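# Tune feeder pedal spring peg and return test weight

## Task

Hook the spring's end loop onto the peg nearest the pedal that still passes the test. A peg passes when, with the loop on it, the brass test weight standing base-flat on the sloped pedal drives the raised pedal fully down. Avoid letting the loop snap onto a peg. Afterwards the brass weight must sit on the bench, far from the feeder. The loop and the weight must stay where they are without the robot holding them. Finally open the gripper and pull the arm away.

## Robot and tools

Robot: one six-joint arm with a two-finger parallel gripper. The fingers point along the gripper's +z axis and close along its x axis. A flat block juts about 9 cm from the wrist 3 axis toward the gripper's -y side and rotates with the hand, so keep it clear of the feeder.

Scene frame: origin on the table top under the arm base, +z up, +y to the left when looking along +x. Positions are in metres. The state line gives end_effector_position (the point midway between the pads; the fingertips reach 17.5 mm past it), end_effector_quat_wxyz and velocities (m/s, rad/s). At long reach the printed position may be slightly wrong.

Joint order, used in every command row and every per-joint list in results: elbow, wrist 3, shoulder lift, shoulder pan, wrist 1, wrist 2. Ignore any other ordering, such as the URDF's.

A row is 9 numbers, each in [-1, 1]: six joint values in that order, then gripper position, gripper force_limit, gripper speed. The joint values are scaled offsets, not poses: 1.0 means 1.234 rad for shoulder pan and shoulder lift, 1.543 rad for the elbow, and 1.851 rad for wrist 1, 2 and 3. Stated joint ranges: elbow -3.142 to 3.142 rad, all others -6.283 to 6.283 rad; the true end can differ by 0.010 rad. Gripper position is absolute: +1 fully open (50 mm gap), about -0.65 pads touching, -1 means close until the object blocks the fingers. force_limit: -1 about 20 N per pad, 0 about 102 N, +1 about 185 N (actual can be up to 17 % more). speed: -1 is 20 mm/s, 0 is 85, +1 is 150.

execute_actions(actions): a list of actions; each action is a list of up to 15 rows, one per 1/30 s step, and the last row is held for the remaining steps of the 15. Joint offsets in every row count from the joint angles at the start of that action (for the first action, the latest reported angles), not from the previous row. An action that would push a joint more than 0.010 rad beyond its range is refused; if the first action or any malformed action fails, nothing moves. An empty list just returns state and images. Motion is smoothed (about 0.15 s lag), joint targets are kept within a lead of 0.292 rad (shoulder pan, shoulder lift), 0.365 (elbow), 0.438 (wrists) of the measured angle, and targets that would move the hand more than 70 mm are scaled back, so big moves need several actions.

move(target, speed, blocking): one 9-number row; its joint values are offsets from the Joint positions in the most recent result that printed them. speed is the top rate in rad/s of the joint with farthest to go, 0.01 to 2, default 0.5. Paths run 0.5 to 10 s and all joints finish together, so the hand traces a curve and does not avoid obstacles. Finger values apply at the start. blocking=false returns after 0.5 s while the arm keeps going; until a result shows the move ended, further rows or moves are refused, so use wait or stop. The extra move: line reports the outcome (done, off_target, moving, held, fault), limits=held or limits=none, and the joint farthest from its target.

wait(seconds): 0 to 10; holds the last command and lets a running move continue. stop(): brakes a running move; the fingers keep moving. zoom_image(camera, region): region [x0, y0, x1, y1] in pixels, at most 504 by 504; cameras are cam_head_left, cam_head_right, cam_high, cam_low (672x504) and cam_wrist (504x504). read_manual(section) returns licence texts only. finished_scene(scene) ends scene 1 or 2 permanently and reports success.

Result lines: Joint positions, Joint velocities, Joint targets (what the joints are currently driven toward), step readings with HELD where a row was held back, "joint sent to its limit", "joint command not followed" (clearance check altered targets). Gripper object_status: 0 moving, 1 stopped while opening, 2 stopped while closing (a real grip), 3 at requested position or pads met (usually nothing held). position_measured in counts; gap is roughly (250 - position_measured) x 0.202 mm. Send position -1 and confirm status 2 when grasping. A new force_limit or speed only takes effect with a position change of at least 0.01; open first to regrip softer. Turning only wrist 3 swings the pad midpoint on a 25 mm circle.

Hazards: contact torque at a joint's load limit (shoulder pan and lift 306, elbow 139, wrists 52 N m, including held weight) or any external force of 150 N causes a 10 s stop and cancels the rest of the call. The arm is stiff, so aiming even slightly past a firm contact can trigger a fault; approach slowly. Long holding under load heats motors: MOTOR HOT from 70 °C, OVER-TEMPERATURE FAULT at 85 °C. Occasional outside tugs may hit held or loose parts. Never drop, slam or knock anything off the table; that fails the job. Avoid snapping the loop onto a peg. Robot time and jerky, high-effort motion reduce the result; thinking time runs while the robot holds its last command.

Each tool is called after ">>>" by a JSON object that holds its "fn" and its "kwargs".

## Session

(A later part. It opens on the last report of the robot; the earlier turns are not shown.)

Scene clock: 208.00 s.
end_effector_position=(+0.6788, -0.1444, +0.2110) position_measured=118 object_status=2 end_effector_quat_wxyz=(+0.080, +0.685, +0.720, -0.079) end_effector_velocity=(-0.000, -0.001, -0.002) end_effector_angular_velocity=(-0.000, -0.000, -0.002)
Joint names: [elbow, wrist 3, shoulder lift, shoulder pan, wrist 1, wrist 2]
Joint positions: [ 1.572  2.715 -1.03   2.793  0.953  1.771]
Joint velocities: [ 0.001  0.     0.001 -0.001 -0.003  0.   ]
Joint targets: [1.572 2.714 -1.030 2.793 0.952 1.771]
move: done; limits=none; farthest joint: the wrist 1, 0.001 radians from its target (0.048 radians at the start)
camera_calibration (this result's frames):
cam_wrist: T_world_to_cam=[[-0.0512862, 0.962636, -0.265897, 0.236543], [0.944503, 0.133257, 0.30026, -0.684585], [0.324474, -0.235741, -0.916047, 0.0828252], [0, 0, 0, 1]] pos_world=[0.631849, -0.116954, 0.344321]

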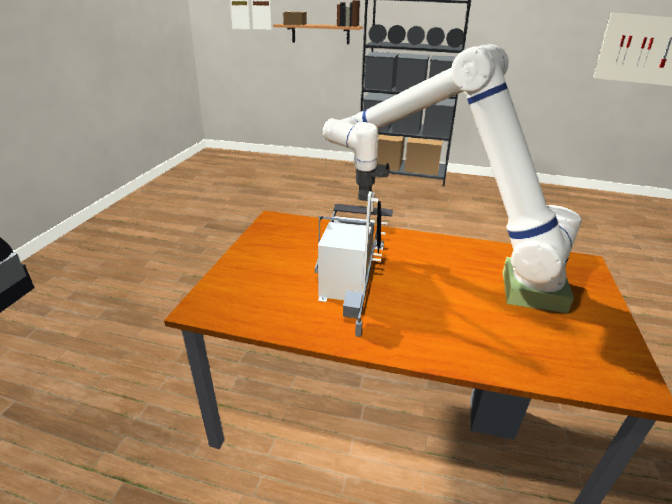

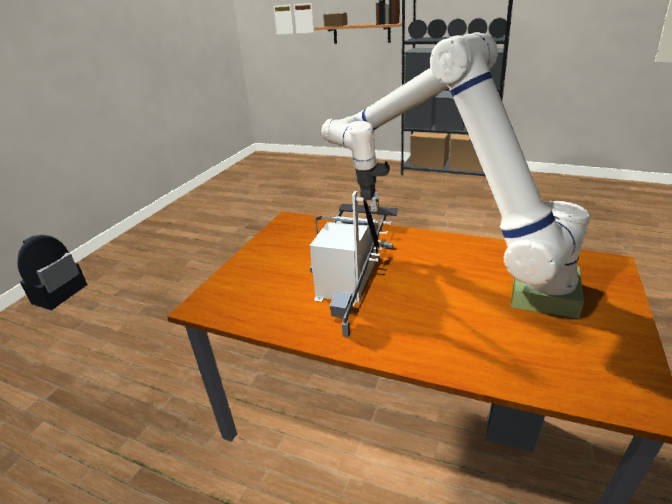

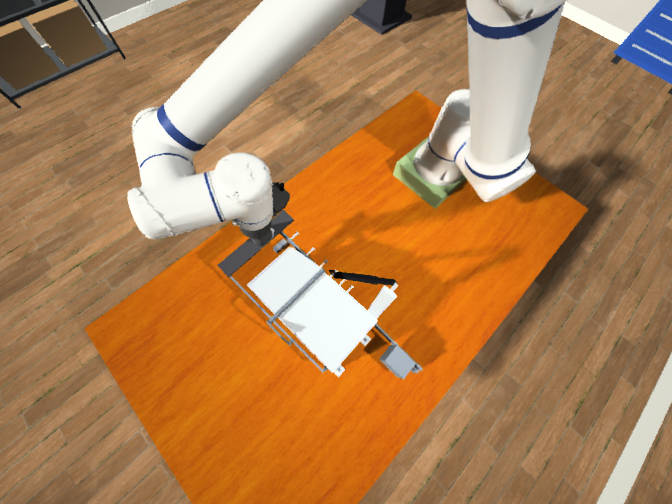

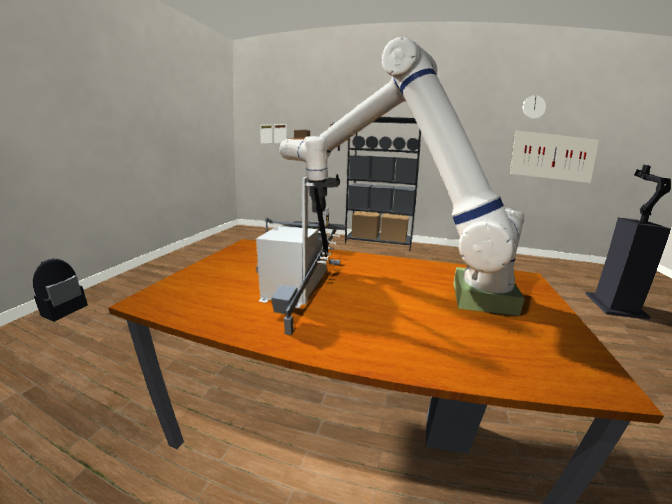

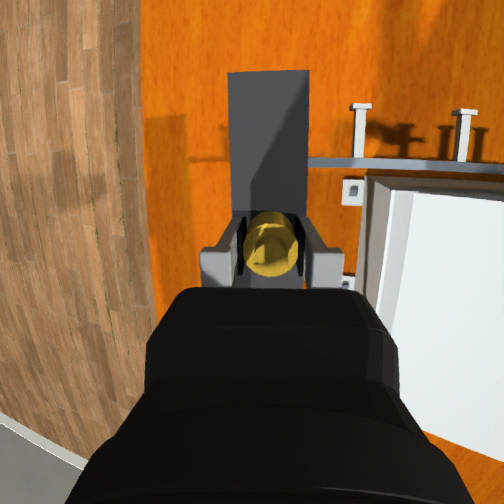

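>>> {"fn": "move", "kwargs": {"target": [0.0014,-0.0005,0.0021,-0.0008,-0.0031,0,-1,-0.3,0], "speed": 0.01}}

>>> {"fn": "zoom_image", "kwargs": {"camera": "cam_head_right", "region": [320,170,420,245]}}

Scene clock: 214.97 s.
end_effector_position=(+0.6789, -0.1452, +0.2078) position_measured=118 object_status=2 end_effector_quat_wxyz=(+0.081, +0.685, +0.720, -0.079) end_effector_velocity=(-0.000, +0.001, -0.001) end_effector_angular_velocity=(+0.000, +0.000, -0.001)
Joint names: [elbow, wrist 3, shoulder lift, shoulder pan, wrist 1, wrist 2]
Joint positions: [ 1.574  2.714 -1.028  2.792  0.947  1.771]
Joint velocities: [ 0.001  0.001  0.     0.001 -0.001  0.   ]
Joint targets: [1.574 2.714 -1.028 2.792 0.947 1.771]
move: done; limits=none; farthest joint: the shoulder pan, 0.000 radians from its target (0.001 radians at the start)
camera_calibration (this result's frames):
cam_wrist: T_world_to_cam=[[-0.0510233, 0.962548, -0.266267, 0.236365], [0.9443, 0.133289, 0.300885, -0.683624], [0.325107, -0.236084, -0.915735, 0.079137], [0, 0, 0, 1]] pos_world=[0.631878, -0.11771, 0.341097]

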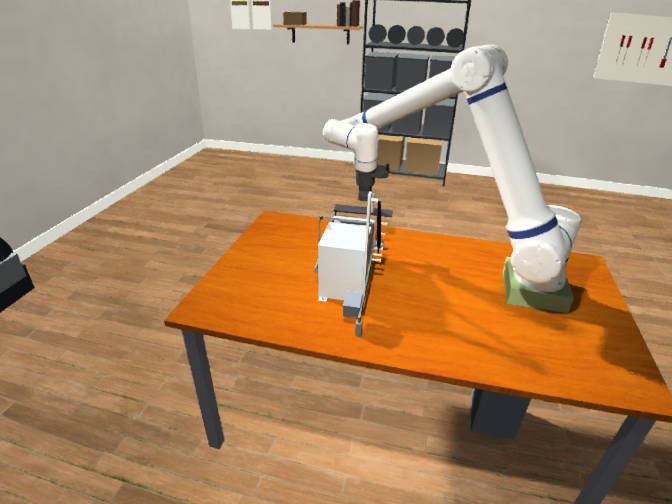

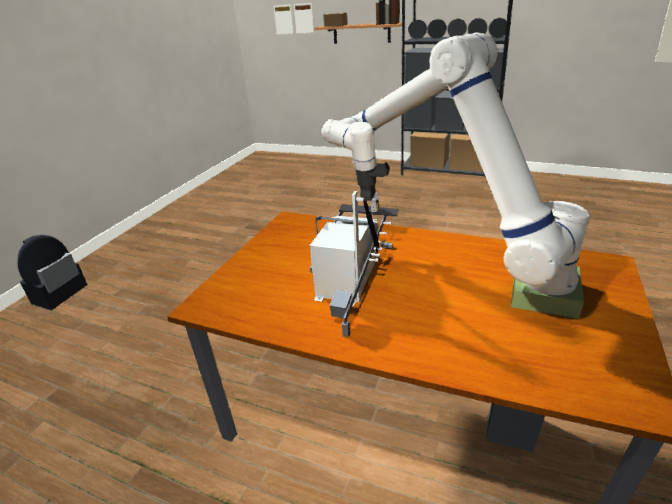

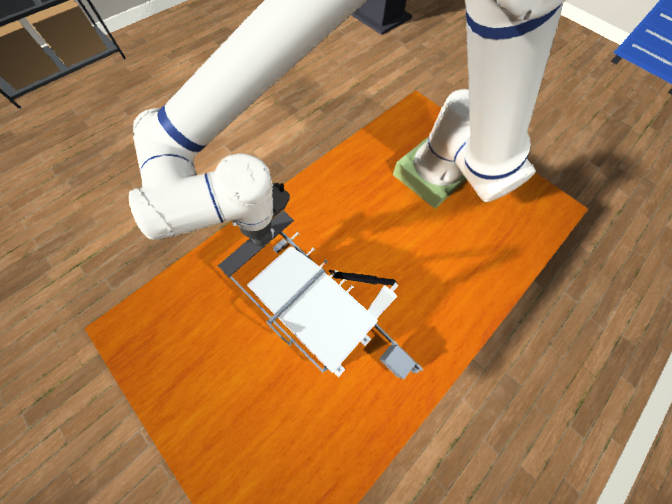

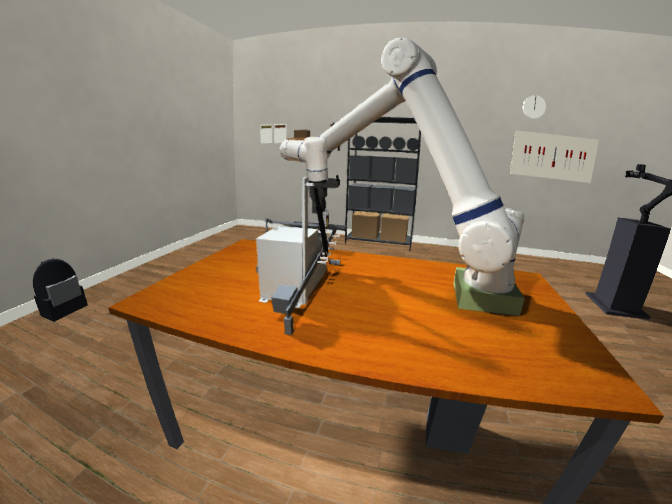

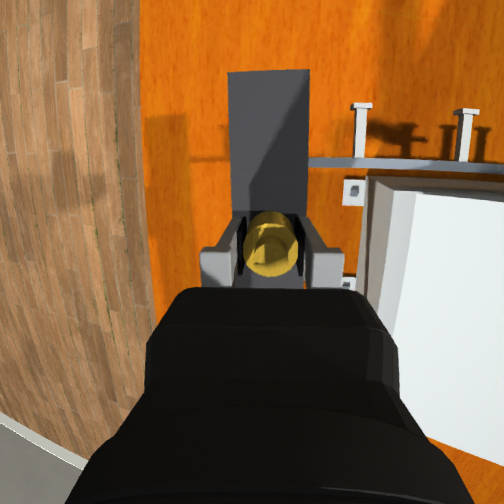

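Region (320, 170, 420, 245) of cam_head_right's 672x504 image, scaled by 5.040, with more detail than that image has; it fills the top 378 rows of this view, and the rest is white.

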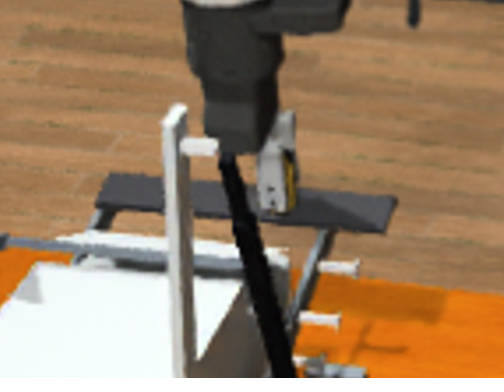

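>>> {"fn": "execute_actions", "kwargs": {"actions": [[[0,0,0,0,0,0,1,-0.3,0.6],[0,0,0,0,0,0,1,-0.3,0.6],[0,0,0,0,0,0,1,-0.3,0.6],[0,0,0,0,0,0,1,-0.3,0.6],[-0.001,0,-0.0014,0,0.0018,0,1,-0.3,0.6],[-0.002,0,-0.0029,0,0.0036,0,1,-0.3,0.6],[-0.0035,0,-0.005,0,0.0062,0,1,-0.3,0.6],[-0.005,0,-0.0072,0,0.009,0,1,-0.3,0.6],[-0.007,0,-0.010,0,0.0125,0,1,-0.3,0.6],[-0.009,0,-0.013,0,0.016,0,1,-0.3,0.6],[-0.011,0,-0.016,0,0.020,0,1,-0.3,0.6],[-0.013,0,-0.019,0,0.0235,0,1,-0.3,0.6],[-0.015,0,-0.022,0,0.027,0,1,-0.3,0.6],[-0.017,0,-0.025,0,0.031,0,1,-0.3,0.6],[-0.019,0,-0.028,0,0.0345,0,1,-0.3,0.6]],[[-0.011,0,-0.016,0,0.020,0,1,-0.3,0.6],[-0.013,0,-0.019,0,0.0235,0,1,-0.3,0.6],[-0.015,0,-0.022,0,0.027,0,1,-0.3,0.6],[-0.017,0,-0.025,0,0.031,0,1,-0.3,0.6],[-0.019,0,-0.028,0,0.0345,0,1,-0.3,0.6],[-0.021,0,-0.030,0,0.0375,0,1,-0.3,0.6],[-0.023,0,-0.032,0,0.0405,0,1,-0.3,0.6],[-0.024,0,-0.033,0,0.042,0,1,-0.3,0.6]]]}}

>>> {"fn": "wait", "kwargs": {"seconds": 3}}

Scene clock: 238.70 s.
end_effector_position=(+0.6762, -0.1436, +0.2874) position_measured=3 object_status=3 end_effector_quat_wxyz=(+0.080, +0.685, +0.720, -0.079) end_effector_velocity=(-0.000, -0.000, +0.009) end_effector_angular_velocity=(-0.000, -0.000, -0.001)
Joint names: [elbow, wrist 3, shoulder lift, shoulder pan, wrist 1, wrist 2]
Joint positions: [ 1.518  2.714 -1.091  2.792  1.067  1.771]
Joint velocities: [-0.008  0.001 -0.007 -0.001  0.014 -0.   ]
Joint targets: [1.517 2.714 -1.092 2.792 1.068 1.771]
Step readings (joint positions; steps 1 to 15: 1st action; 16 to 30: 2nd action):
0: [1.574 2.714 -1.028 2.792 0.947 1.771]
1: [1.574 2.714 -1.028 2.792 0.947 1.771]
2: [1.574 2.714 -1.028 2.792 0.947 1.771]
4: [1.574 2.714 -1.028 2.792 0.947 1.771]
8: [1.572 2.714 -1.030 2.792 0.953 1.771]
15: [1.554 2.714 -1.051 2.792 0.990 1.771]
16: [1.551 2.714 -1.055 2.792 0.997 1.771]
17: [1.547 2.714 -1.060 2.792 1.007 1.771]
19: [1.539 2.714 -1.069 2.792 1.024 1.771]
23: [1.526 2.714 -1.084 2.792 1.052 1.771]
30: Joint positions above
camera_calibration (this result's frames):
cam_wrist: T_world_to_cam=[[-0.051045, 0.962557, -0.26623, 0.255854], [0.944327, 0.133277, 0.300805, -0.705208], [0.325024, -0.236054, -0.915772, 0.153356], [0, 0, 0, 1]] pos_world=[0.629163, -0.116086, 0.420685]

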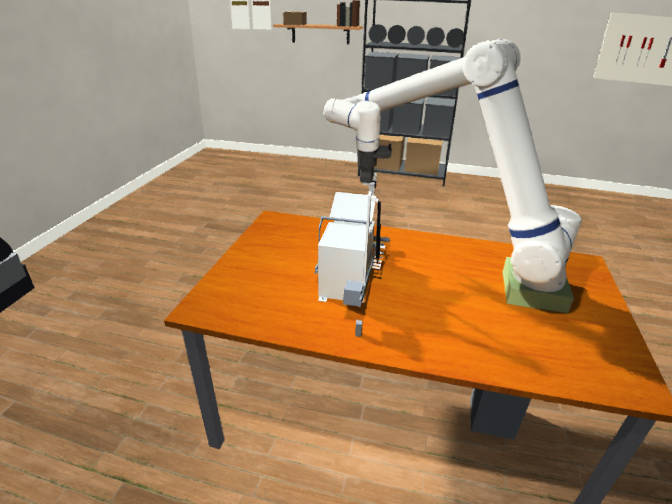

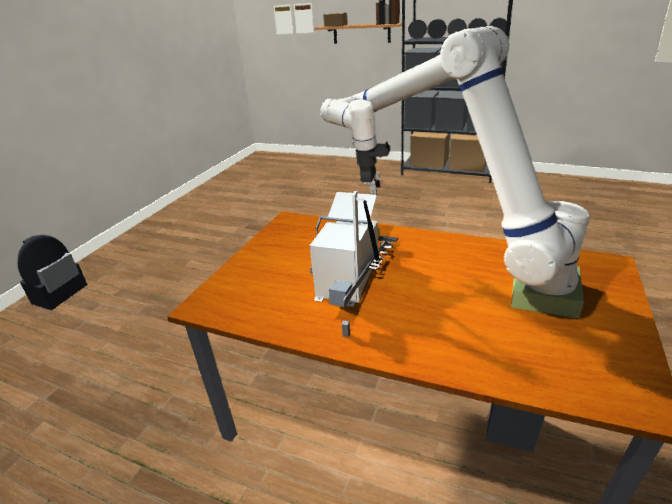

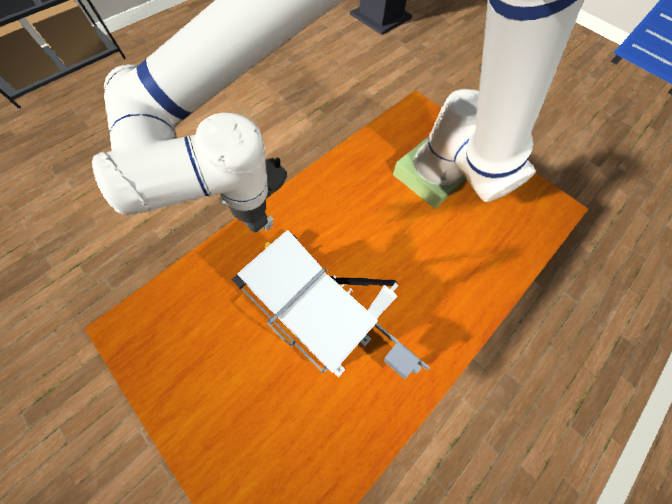

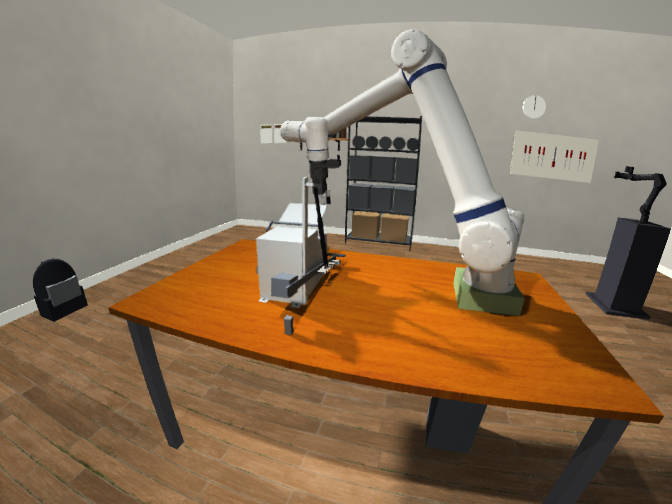

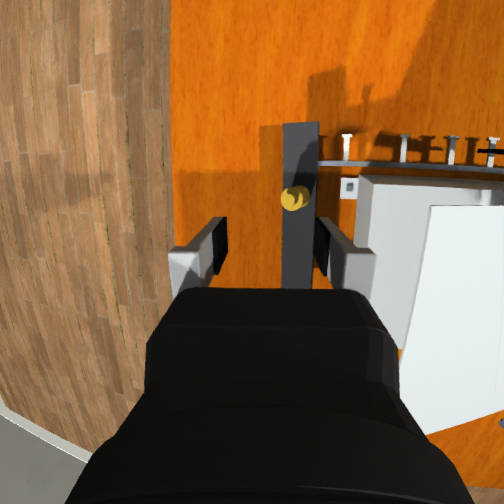

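Scene clock: 241.70 s.
end_effector_position=(+0.6762, -0.1435, +0.2882) position_measured=3 object_status=3 end_effector_quat_wxyz=(+0.081, +0.685, +0.720, -0.079) end_effector_velocity=(+0.001, +0.001, -0.001) end_effector_angular_velocity=(+0.000, -0.000, +0.001)
Joint names: [elbow, wrist 3, shoulder lift, shoulder pan, wrist 1, wrist 2]
Joint positions: [ 1.517  2.714 -1.092  2.792  1.068  1.771]
Joint velocities: [-0.     0.     0.001  0.001 -0.001 -0.   ]
Joint targets: [1.517 2.714 -1.092 2.792 1.068 1.771]
wait: 3.00 s; at rest by 0.17 s
camera_calibration (this result's frames):
cam_wrist: T_world_to_cam=[[-0.051033, 0.962552, -0.26625, 0.256063], [0.944313, 0.133282, 0.300846, -0.705444], [0.325066, -0.23607, -0.915753, 0.15414], [0, 0, 0, 1]] pos_world=[0.629122, -0.116063, 0.421561]

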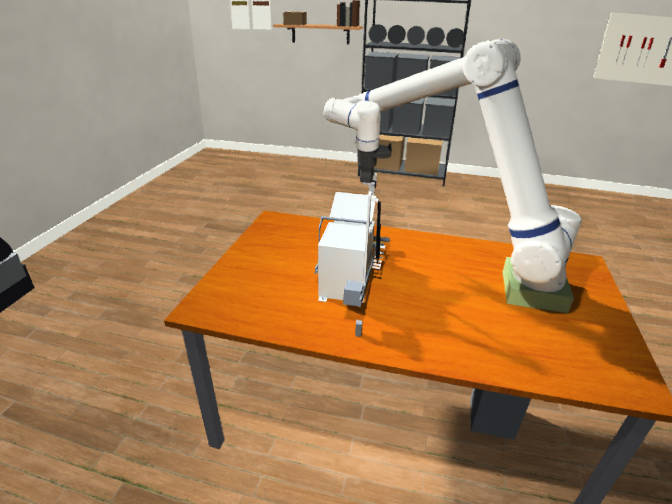

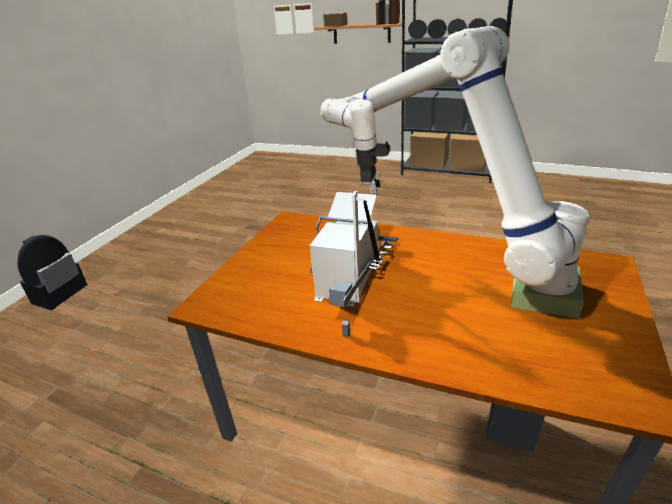

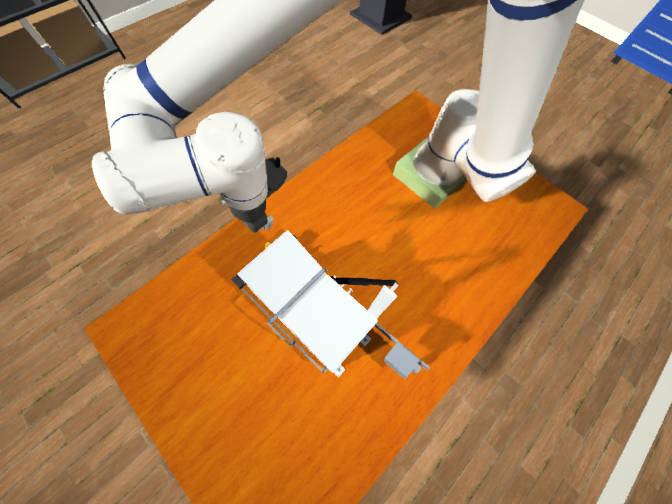

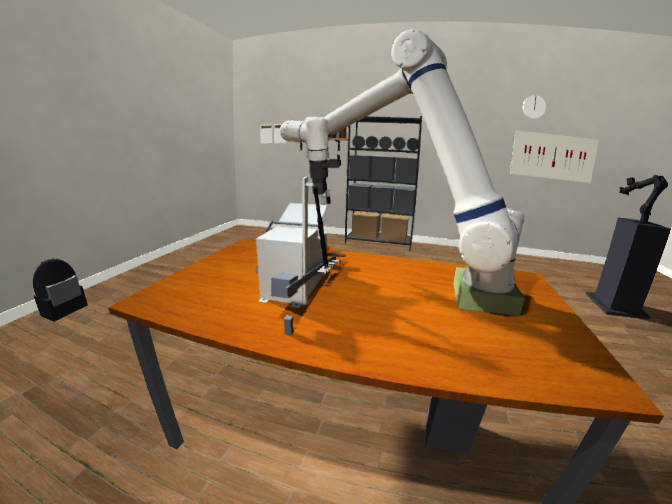

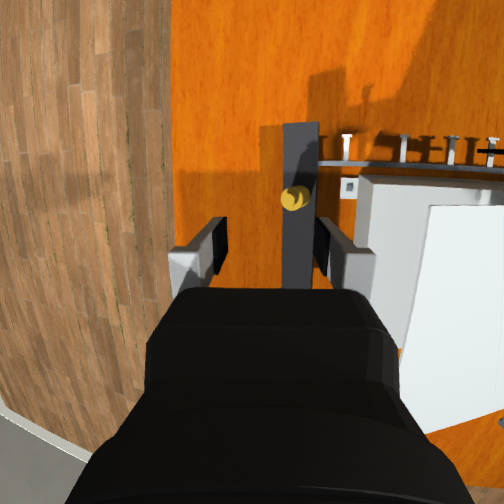

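>>> {"fn": "move", "kwargs": {"target": [0.540,0,-0.4117,0,-0.280,-0.05,1,-0.3,0.6], "speed": 0.5}}

Scene clock: 302.93 s.
end_effector_position=(+0.3667, +0.0042, +0.1766) position_measured=3 object_status=3 end_effector_quat_wxyz=(+0.152, +0.683, +0.714, +0.001) end_effector_velocity=(-0.001, +0.001, -0.000) end_effector_angular_velocity=(-0.000, -0.001, -0.000)
Joint names: [elbow, wrist 3, shoulder lift, shoulder pan, wrist 1, wrist 2]
Joint positions: [ 2.35   2.714 -1.6    2.792  0.55   1.678]
Joint velocities: [ 0.002  0.001 -0.002  0.001 -0.002 -0.   ]
Joint targets: [2.350 2.714 -1.600 2.792 0.550 1.678]
move: done; limits=none; farthest joint: the shoulder pan, 0.000 radians from its target (0.000 radians at the start)
camera_calibration (this result's frames):
cam_wrist: T_world_to_cam=[[-0.0129105, 0.965941, -0.258441, 0.052954], [0.856603, 0.144014, 0.495471, -0.401534], [0.515815, -0.214985, -0.829287, 0.102098], [0, 0, 0, 1]] pos_world=[0.291975, 0.0286259, 0.297303]

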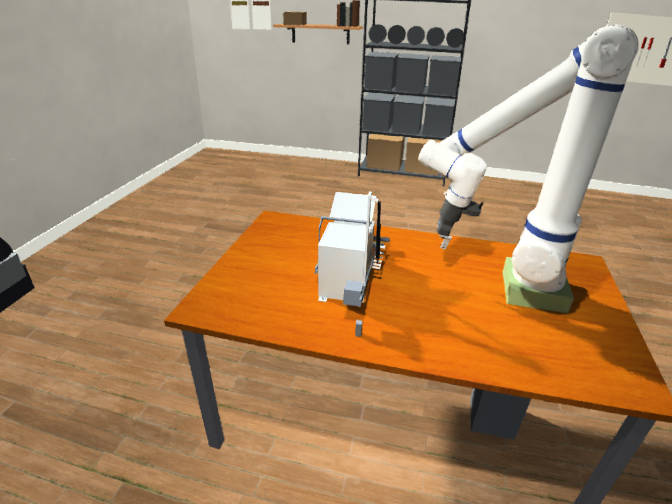

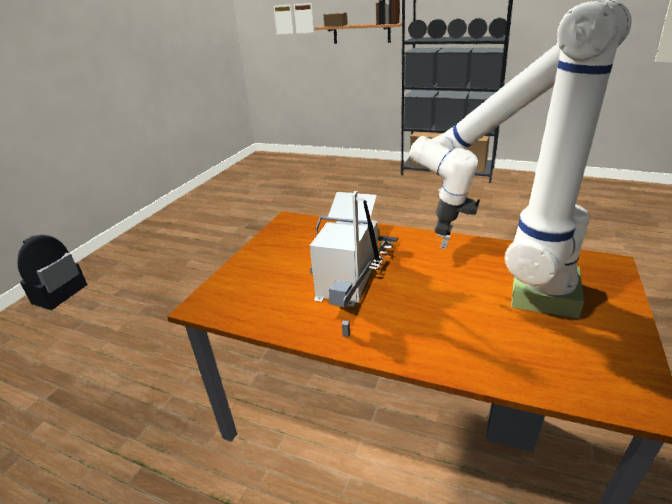

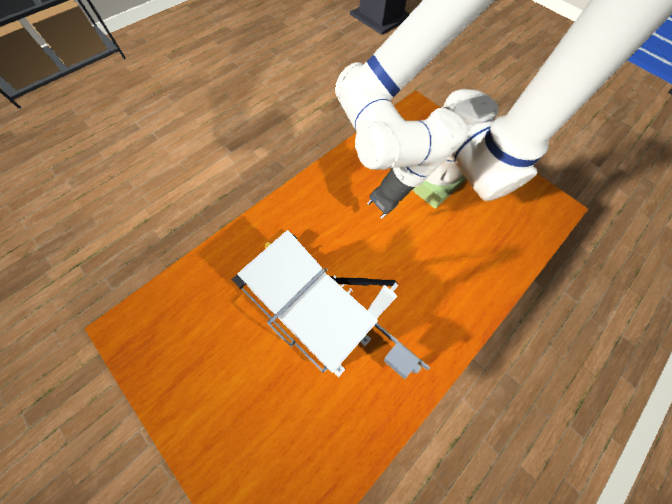

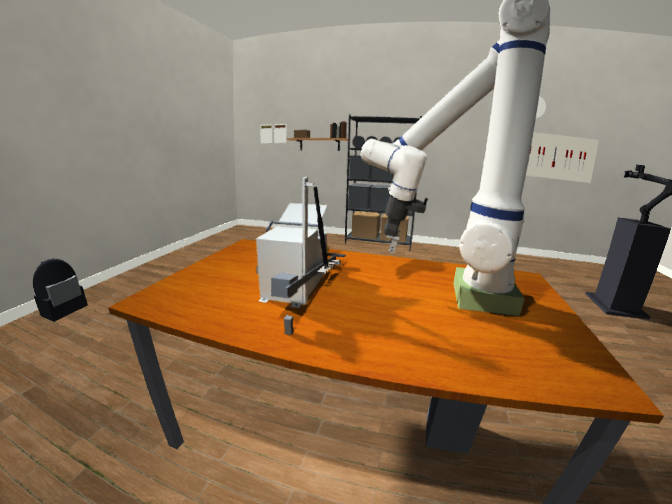

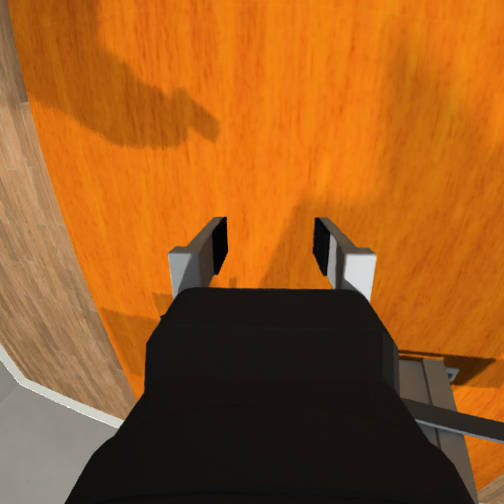

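>>> {"fn": "move", "kwargs": {"target": [0.1396,-0.0149,0.0712,0.1883,-0.6707,-0.0699,0.6,-0.3,0.6], "speed": 0.6}}

Scene clock: 313.67 s.
end_effector_position=(+0.5610, +0.0978, +0.1520) position_measured=63 object_status=3 end_effector_quat_wxyz=(+0.503, +0.473, +0.669, +0.273) end_effector_velocity=(+0.000, +0.001, +0.000) end_effector_angular_velocity=(-0.001, -0.002, +0.002)
Joint names: [elbow, wrist 3, shoulder lift, shoulder pan, wrist 1, wrist 2]
Joint positions: [ 2.566  2.686 -1.512  3.024 -0.692  1.549]
Joint velocities: [ 0.    -0.001  0.001  0.002 -0.003 -0.   ]
Joint targets: [2.566 2.686 -1.512 3.024 -0.692 1.549]
move: done; limits=none; farthest joint: the shoulder pan, 0.000 radians from its target (0.232 radians at the start)
camera_calibration (this result's frames):
cam_wrist: T_world_to_cam=[[-0.0055757, 0.901677, -0.432374, -0.012697], [0.0448853, 0.43217, 0.900674, -0.203679], [0.998977, -0.0143854, -0.0428817, -0.408578], [0, 0, 0, 1]] pos_world=[0.417231, 0.0935949, 0.160438]

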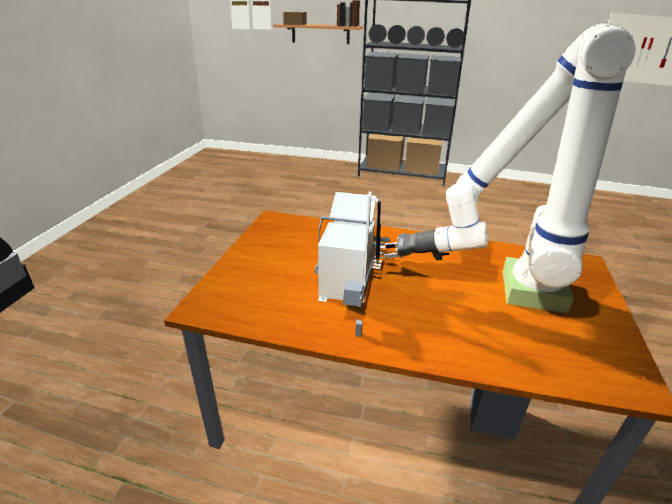

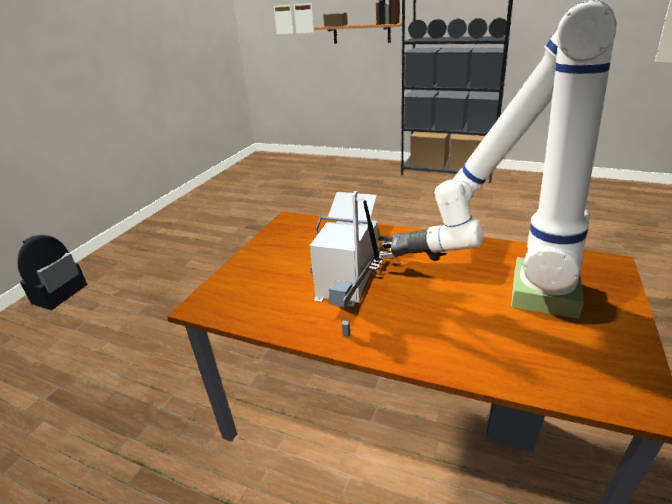

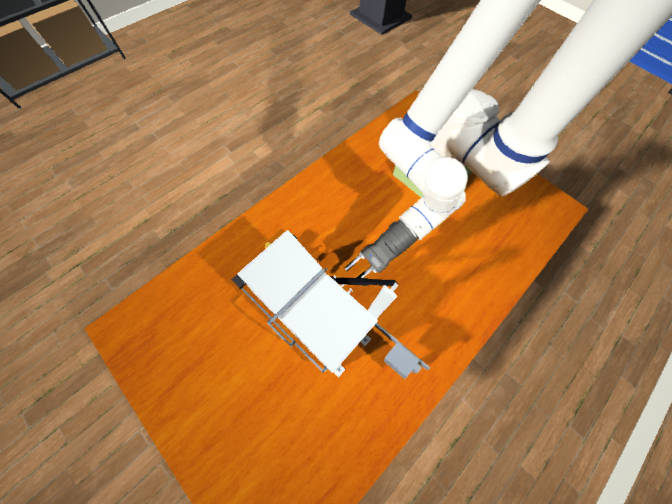

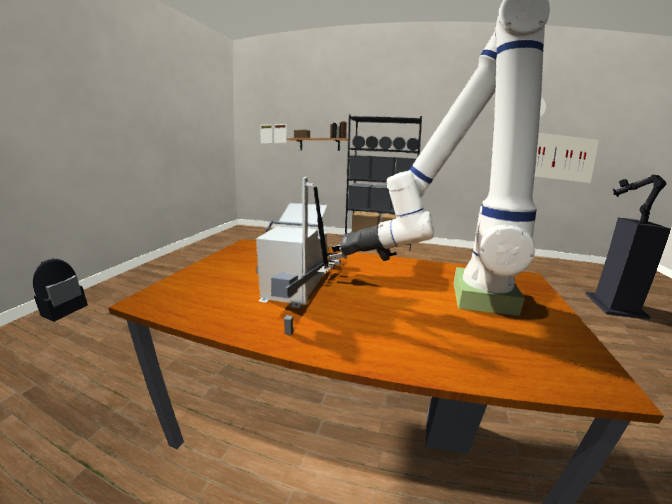

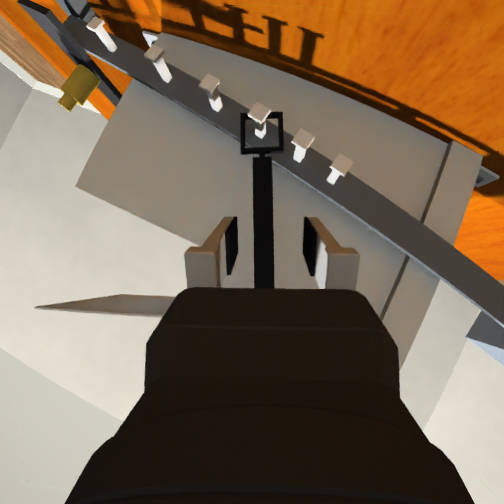

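>>> {"fn": "move", "kwargs": {"target": [-0.0345,-0.0067,0.0735,-0.0046,-0.0212,-0.0009,0.6,-0.3,0.6], "speed": 0.12}}

>>> {"fn": "zoom_image", "kwargs": {"camera": "cam_low", "region": [290,210,390,285]}}

Scene clock: 354.27 s.
end_effector_position=(+0.5984, +0.0894, +0.1370) position_measured=63 object_status=3 end_effector_quat_wxyz=(+0.506, +0.470, +0.671, +0.270) end_effector_velocity=(+0.001, -0.001, -0.000) end_effector_angular_velocity=(-0.001, +0.000, -0.001)
Joint names: [elbow, wrist 3, shoulder lift, shoulder pan, wrist 1, wrist 2]
Joint positions: [ 2.513  2.674 -1.421  3.019 -0.731  1.547]
Joint velocities: [-0.001 -0.001  0.002 -0.001 -0.    -0.   ]
Joint targets: [2.512 2.674 -1.421 3.019 -0.731 1.547]
move: done; limits=none; farthest joint: the shoulder pan, 0.000 radians from its target (0.006 radians at the start)
camera_calibration (this result's frames):
cam_wrist: T_world_to_cam=[[-0.00551069, 0.896791, -0.44242, -0.00960633], [0.0443859, 0.44221, 0.895813, -0.188128], [0.998999, -0.0147006, -0.0422417, -0.446785], [0, 0, 0, 1]] pos_world=[0.454635, 0.0852388, 0.145404]

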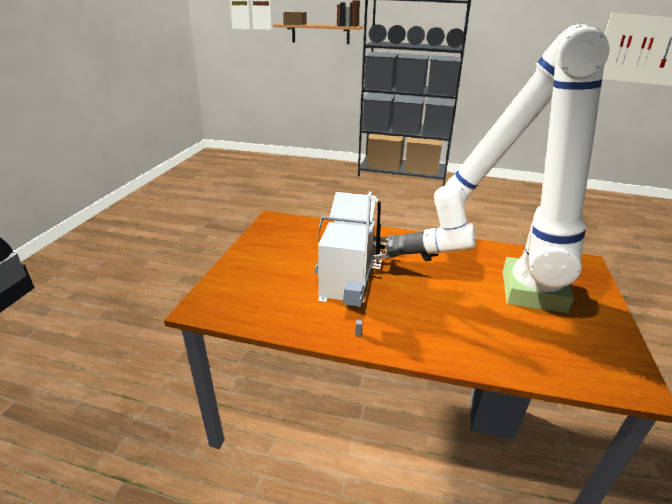

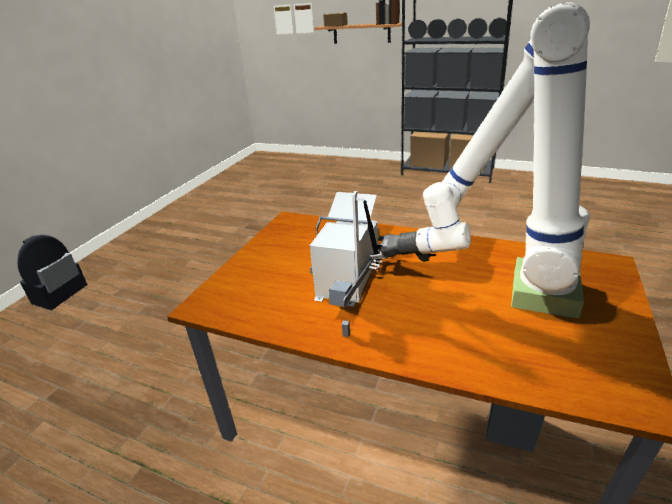

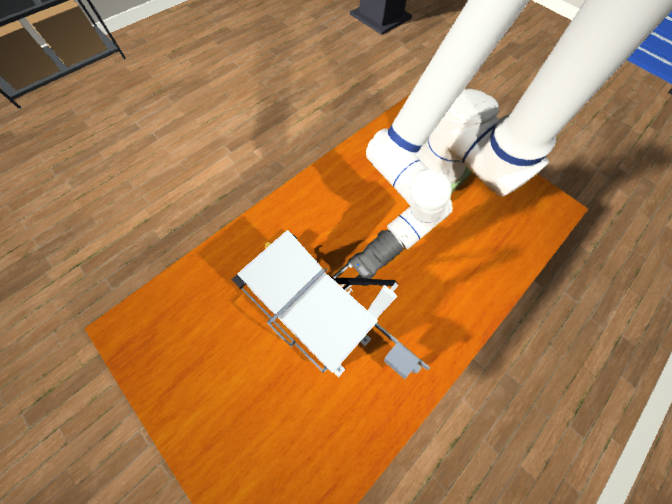

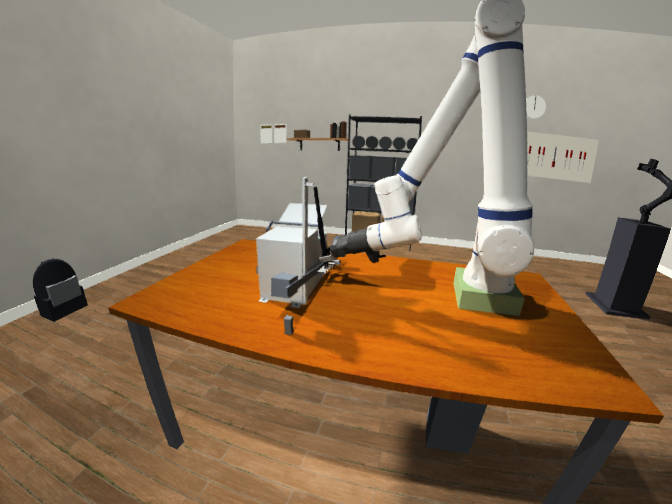

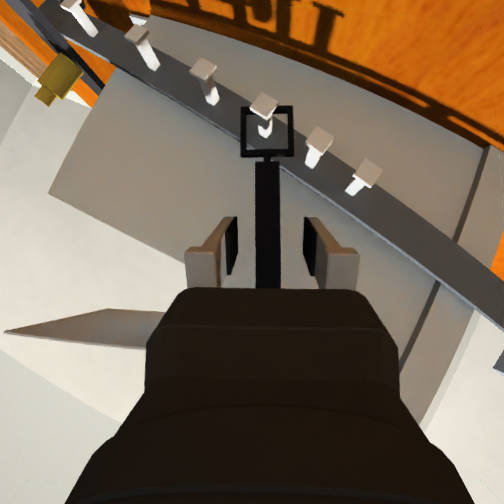

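Region (290, 210, 390, 285) of cam_low's 672x504 image, scaled by 5.040, with more detail than that image has; it fills the top 378 rows of this view, and the rest is white.

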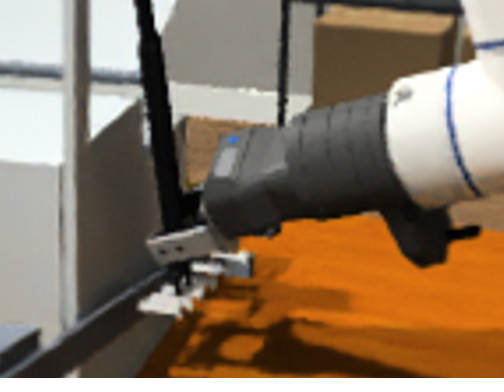

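>>> {"fn": "move", "kwargs": {"target": [-0.0006,0,-0.0012,-0.0016,0.001,0,-1,-0.3,-0.2], "speed": 0.02}}

Scene clock: 363.47 s.
end_effector_position=(+0.5990, +0.0882, +0.1379) position_measured=190 object_status=2 end_effector_quat_wxyz=(+0.507, +0.471, +0.670, +0.269) end_effector_velocity=(+0.001, +0.000, +0.001) end_effector_angular_velocity=(+0.001, -0.001, +0.000)
Joint names: [elbow, wrist 3, shoulder lift, shoulder pan, wrist 1, wrist 2]
Joint positions: [ 2.512  2.674 -1.423  3.017 -0.729  1.547]
Joint velocities: [-0.002  0.001 -0.002  0.001  0.002 -0.   ]
Joint targets: [2.512 2.674 -1.423 3.017 -0.729 1.547]
move: done; limits=none; farthest joint: the shoulder pan, 0.000 radians from its target (0.002 radians at the start)
camera_calibration (this result's frames):
cam_wrist: T_world_to_cam=[[-0.00358909, 0.896767, -0.442488, -0.00927609], [0.0447295, 0.442192, 0.895805, -0.188623], [0.998993, -0.0165771, -0.041699, -0.447264], [0, 0, 0, 1]] pos_world=[0.455217, 0.0843115, 0.146214]

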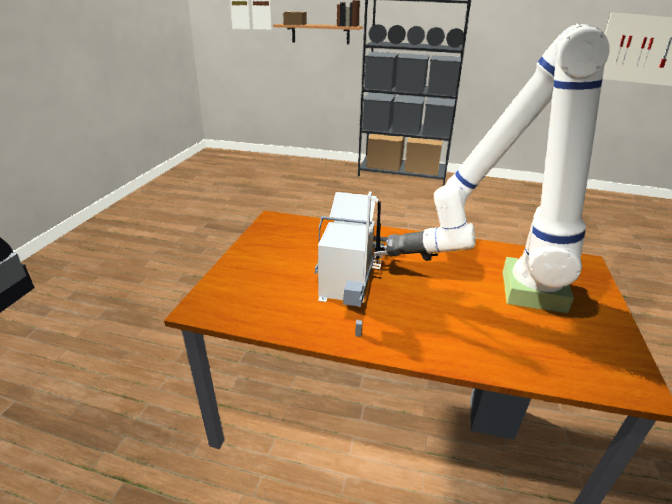

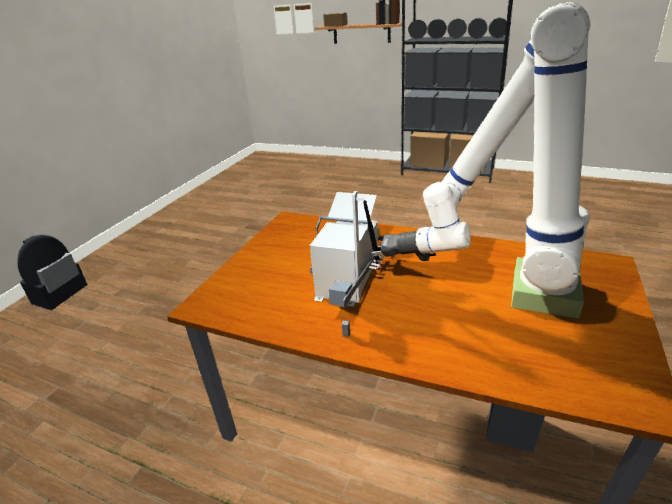

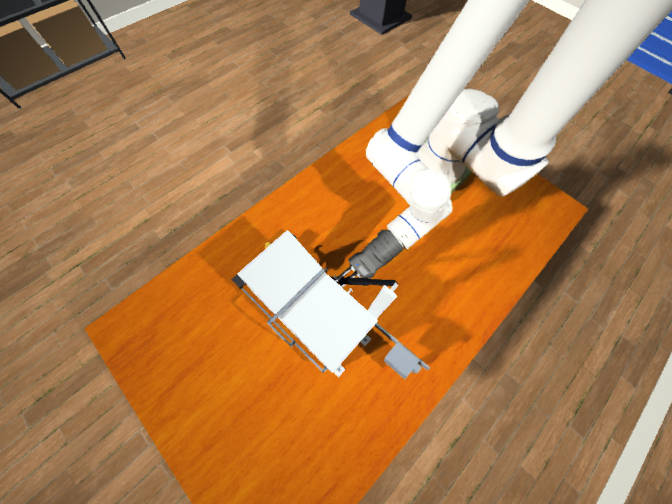

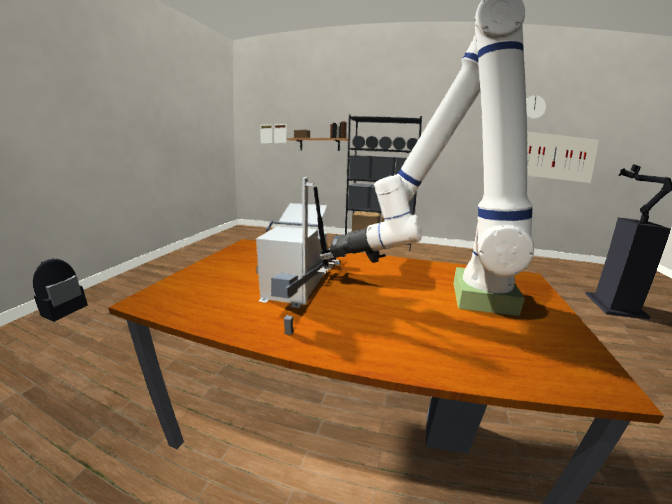

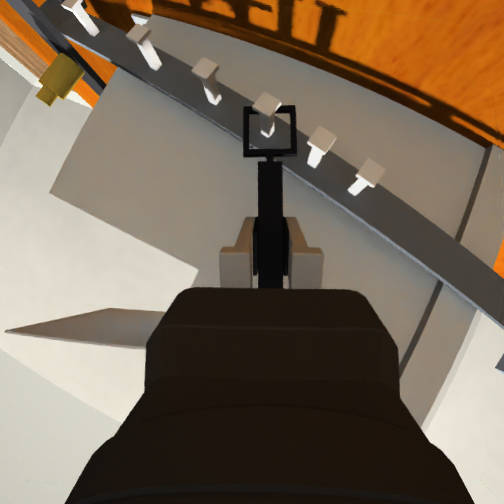

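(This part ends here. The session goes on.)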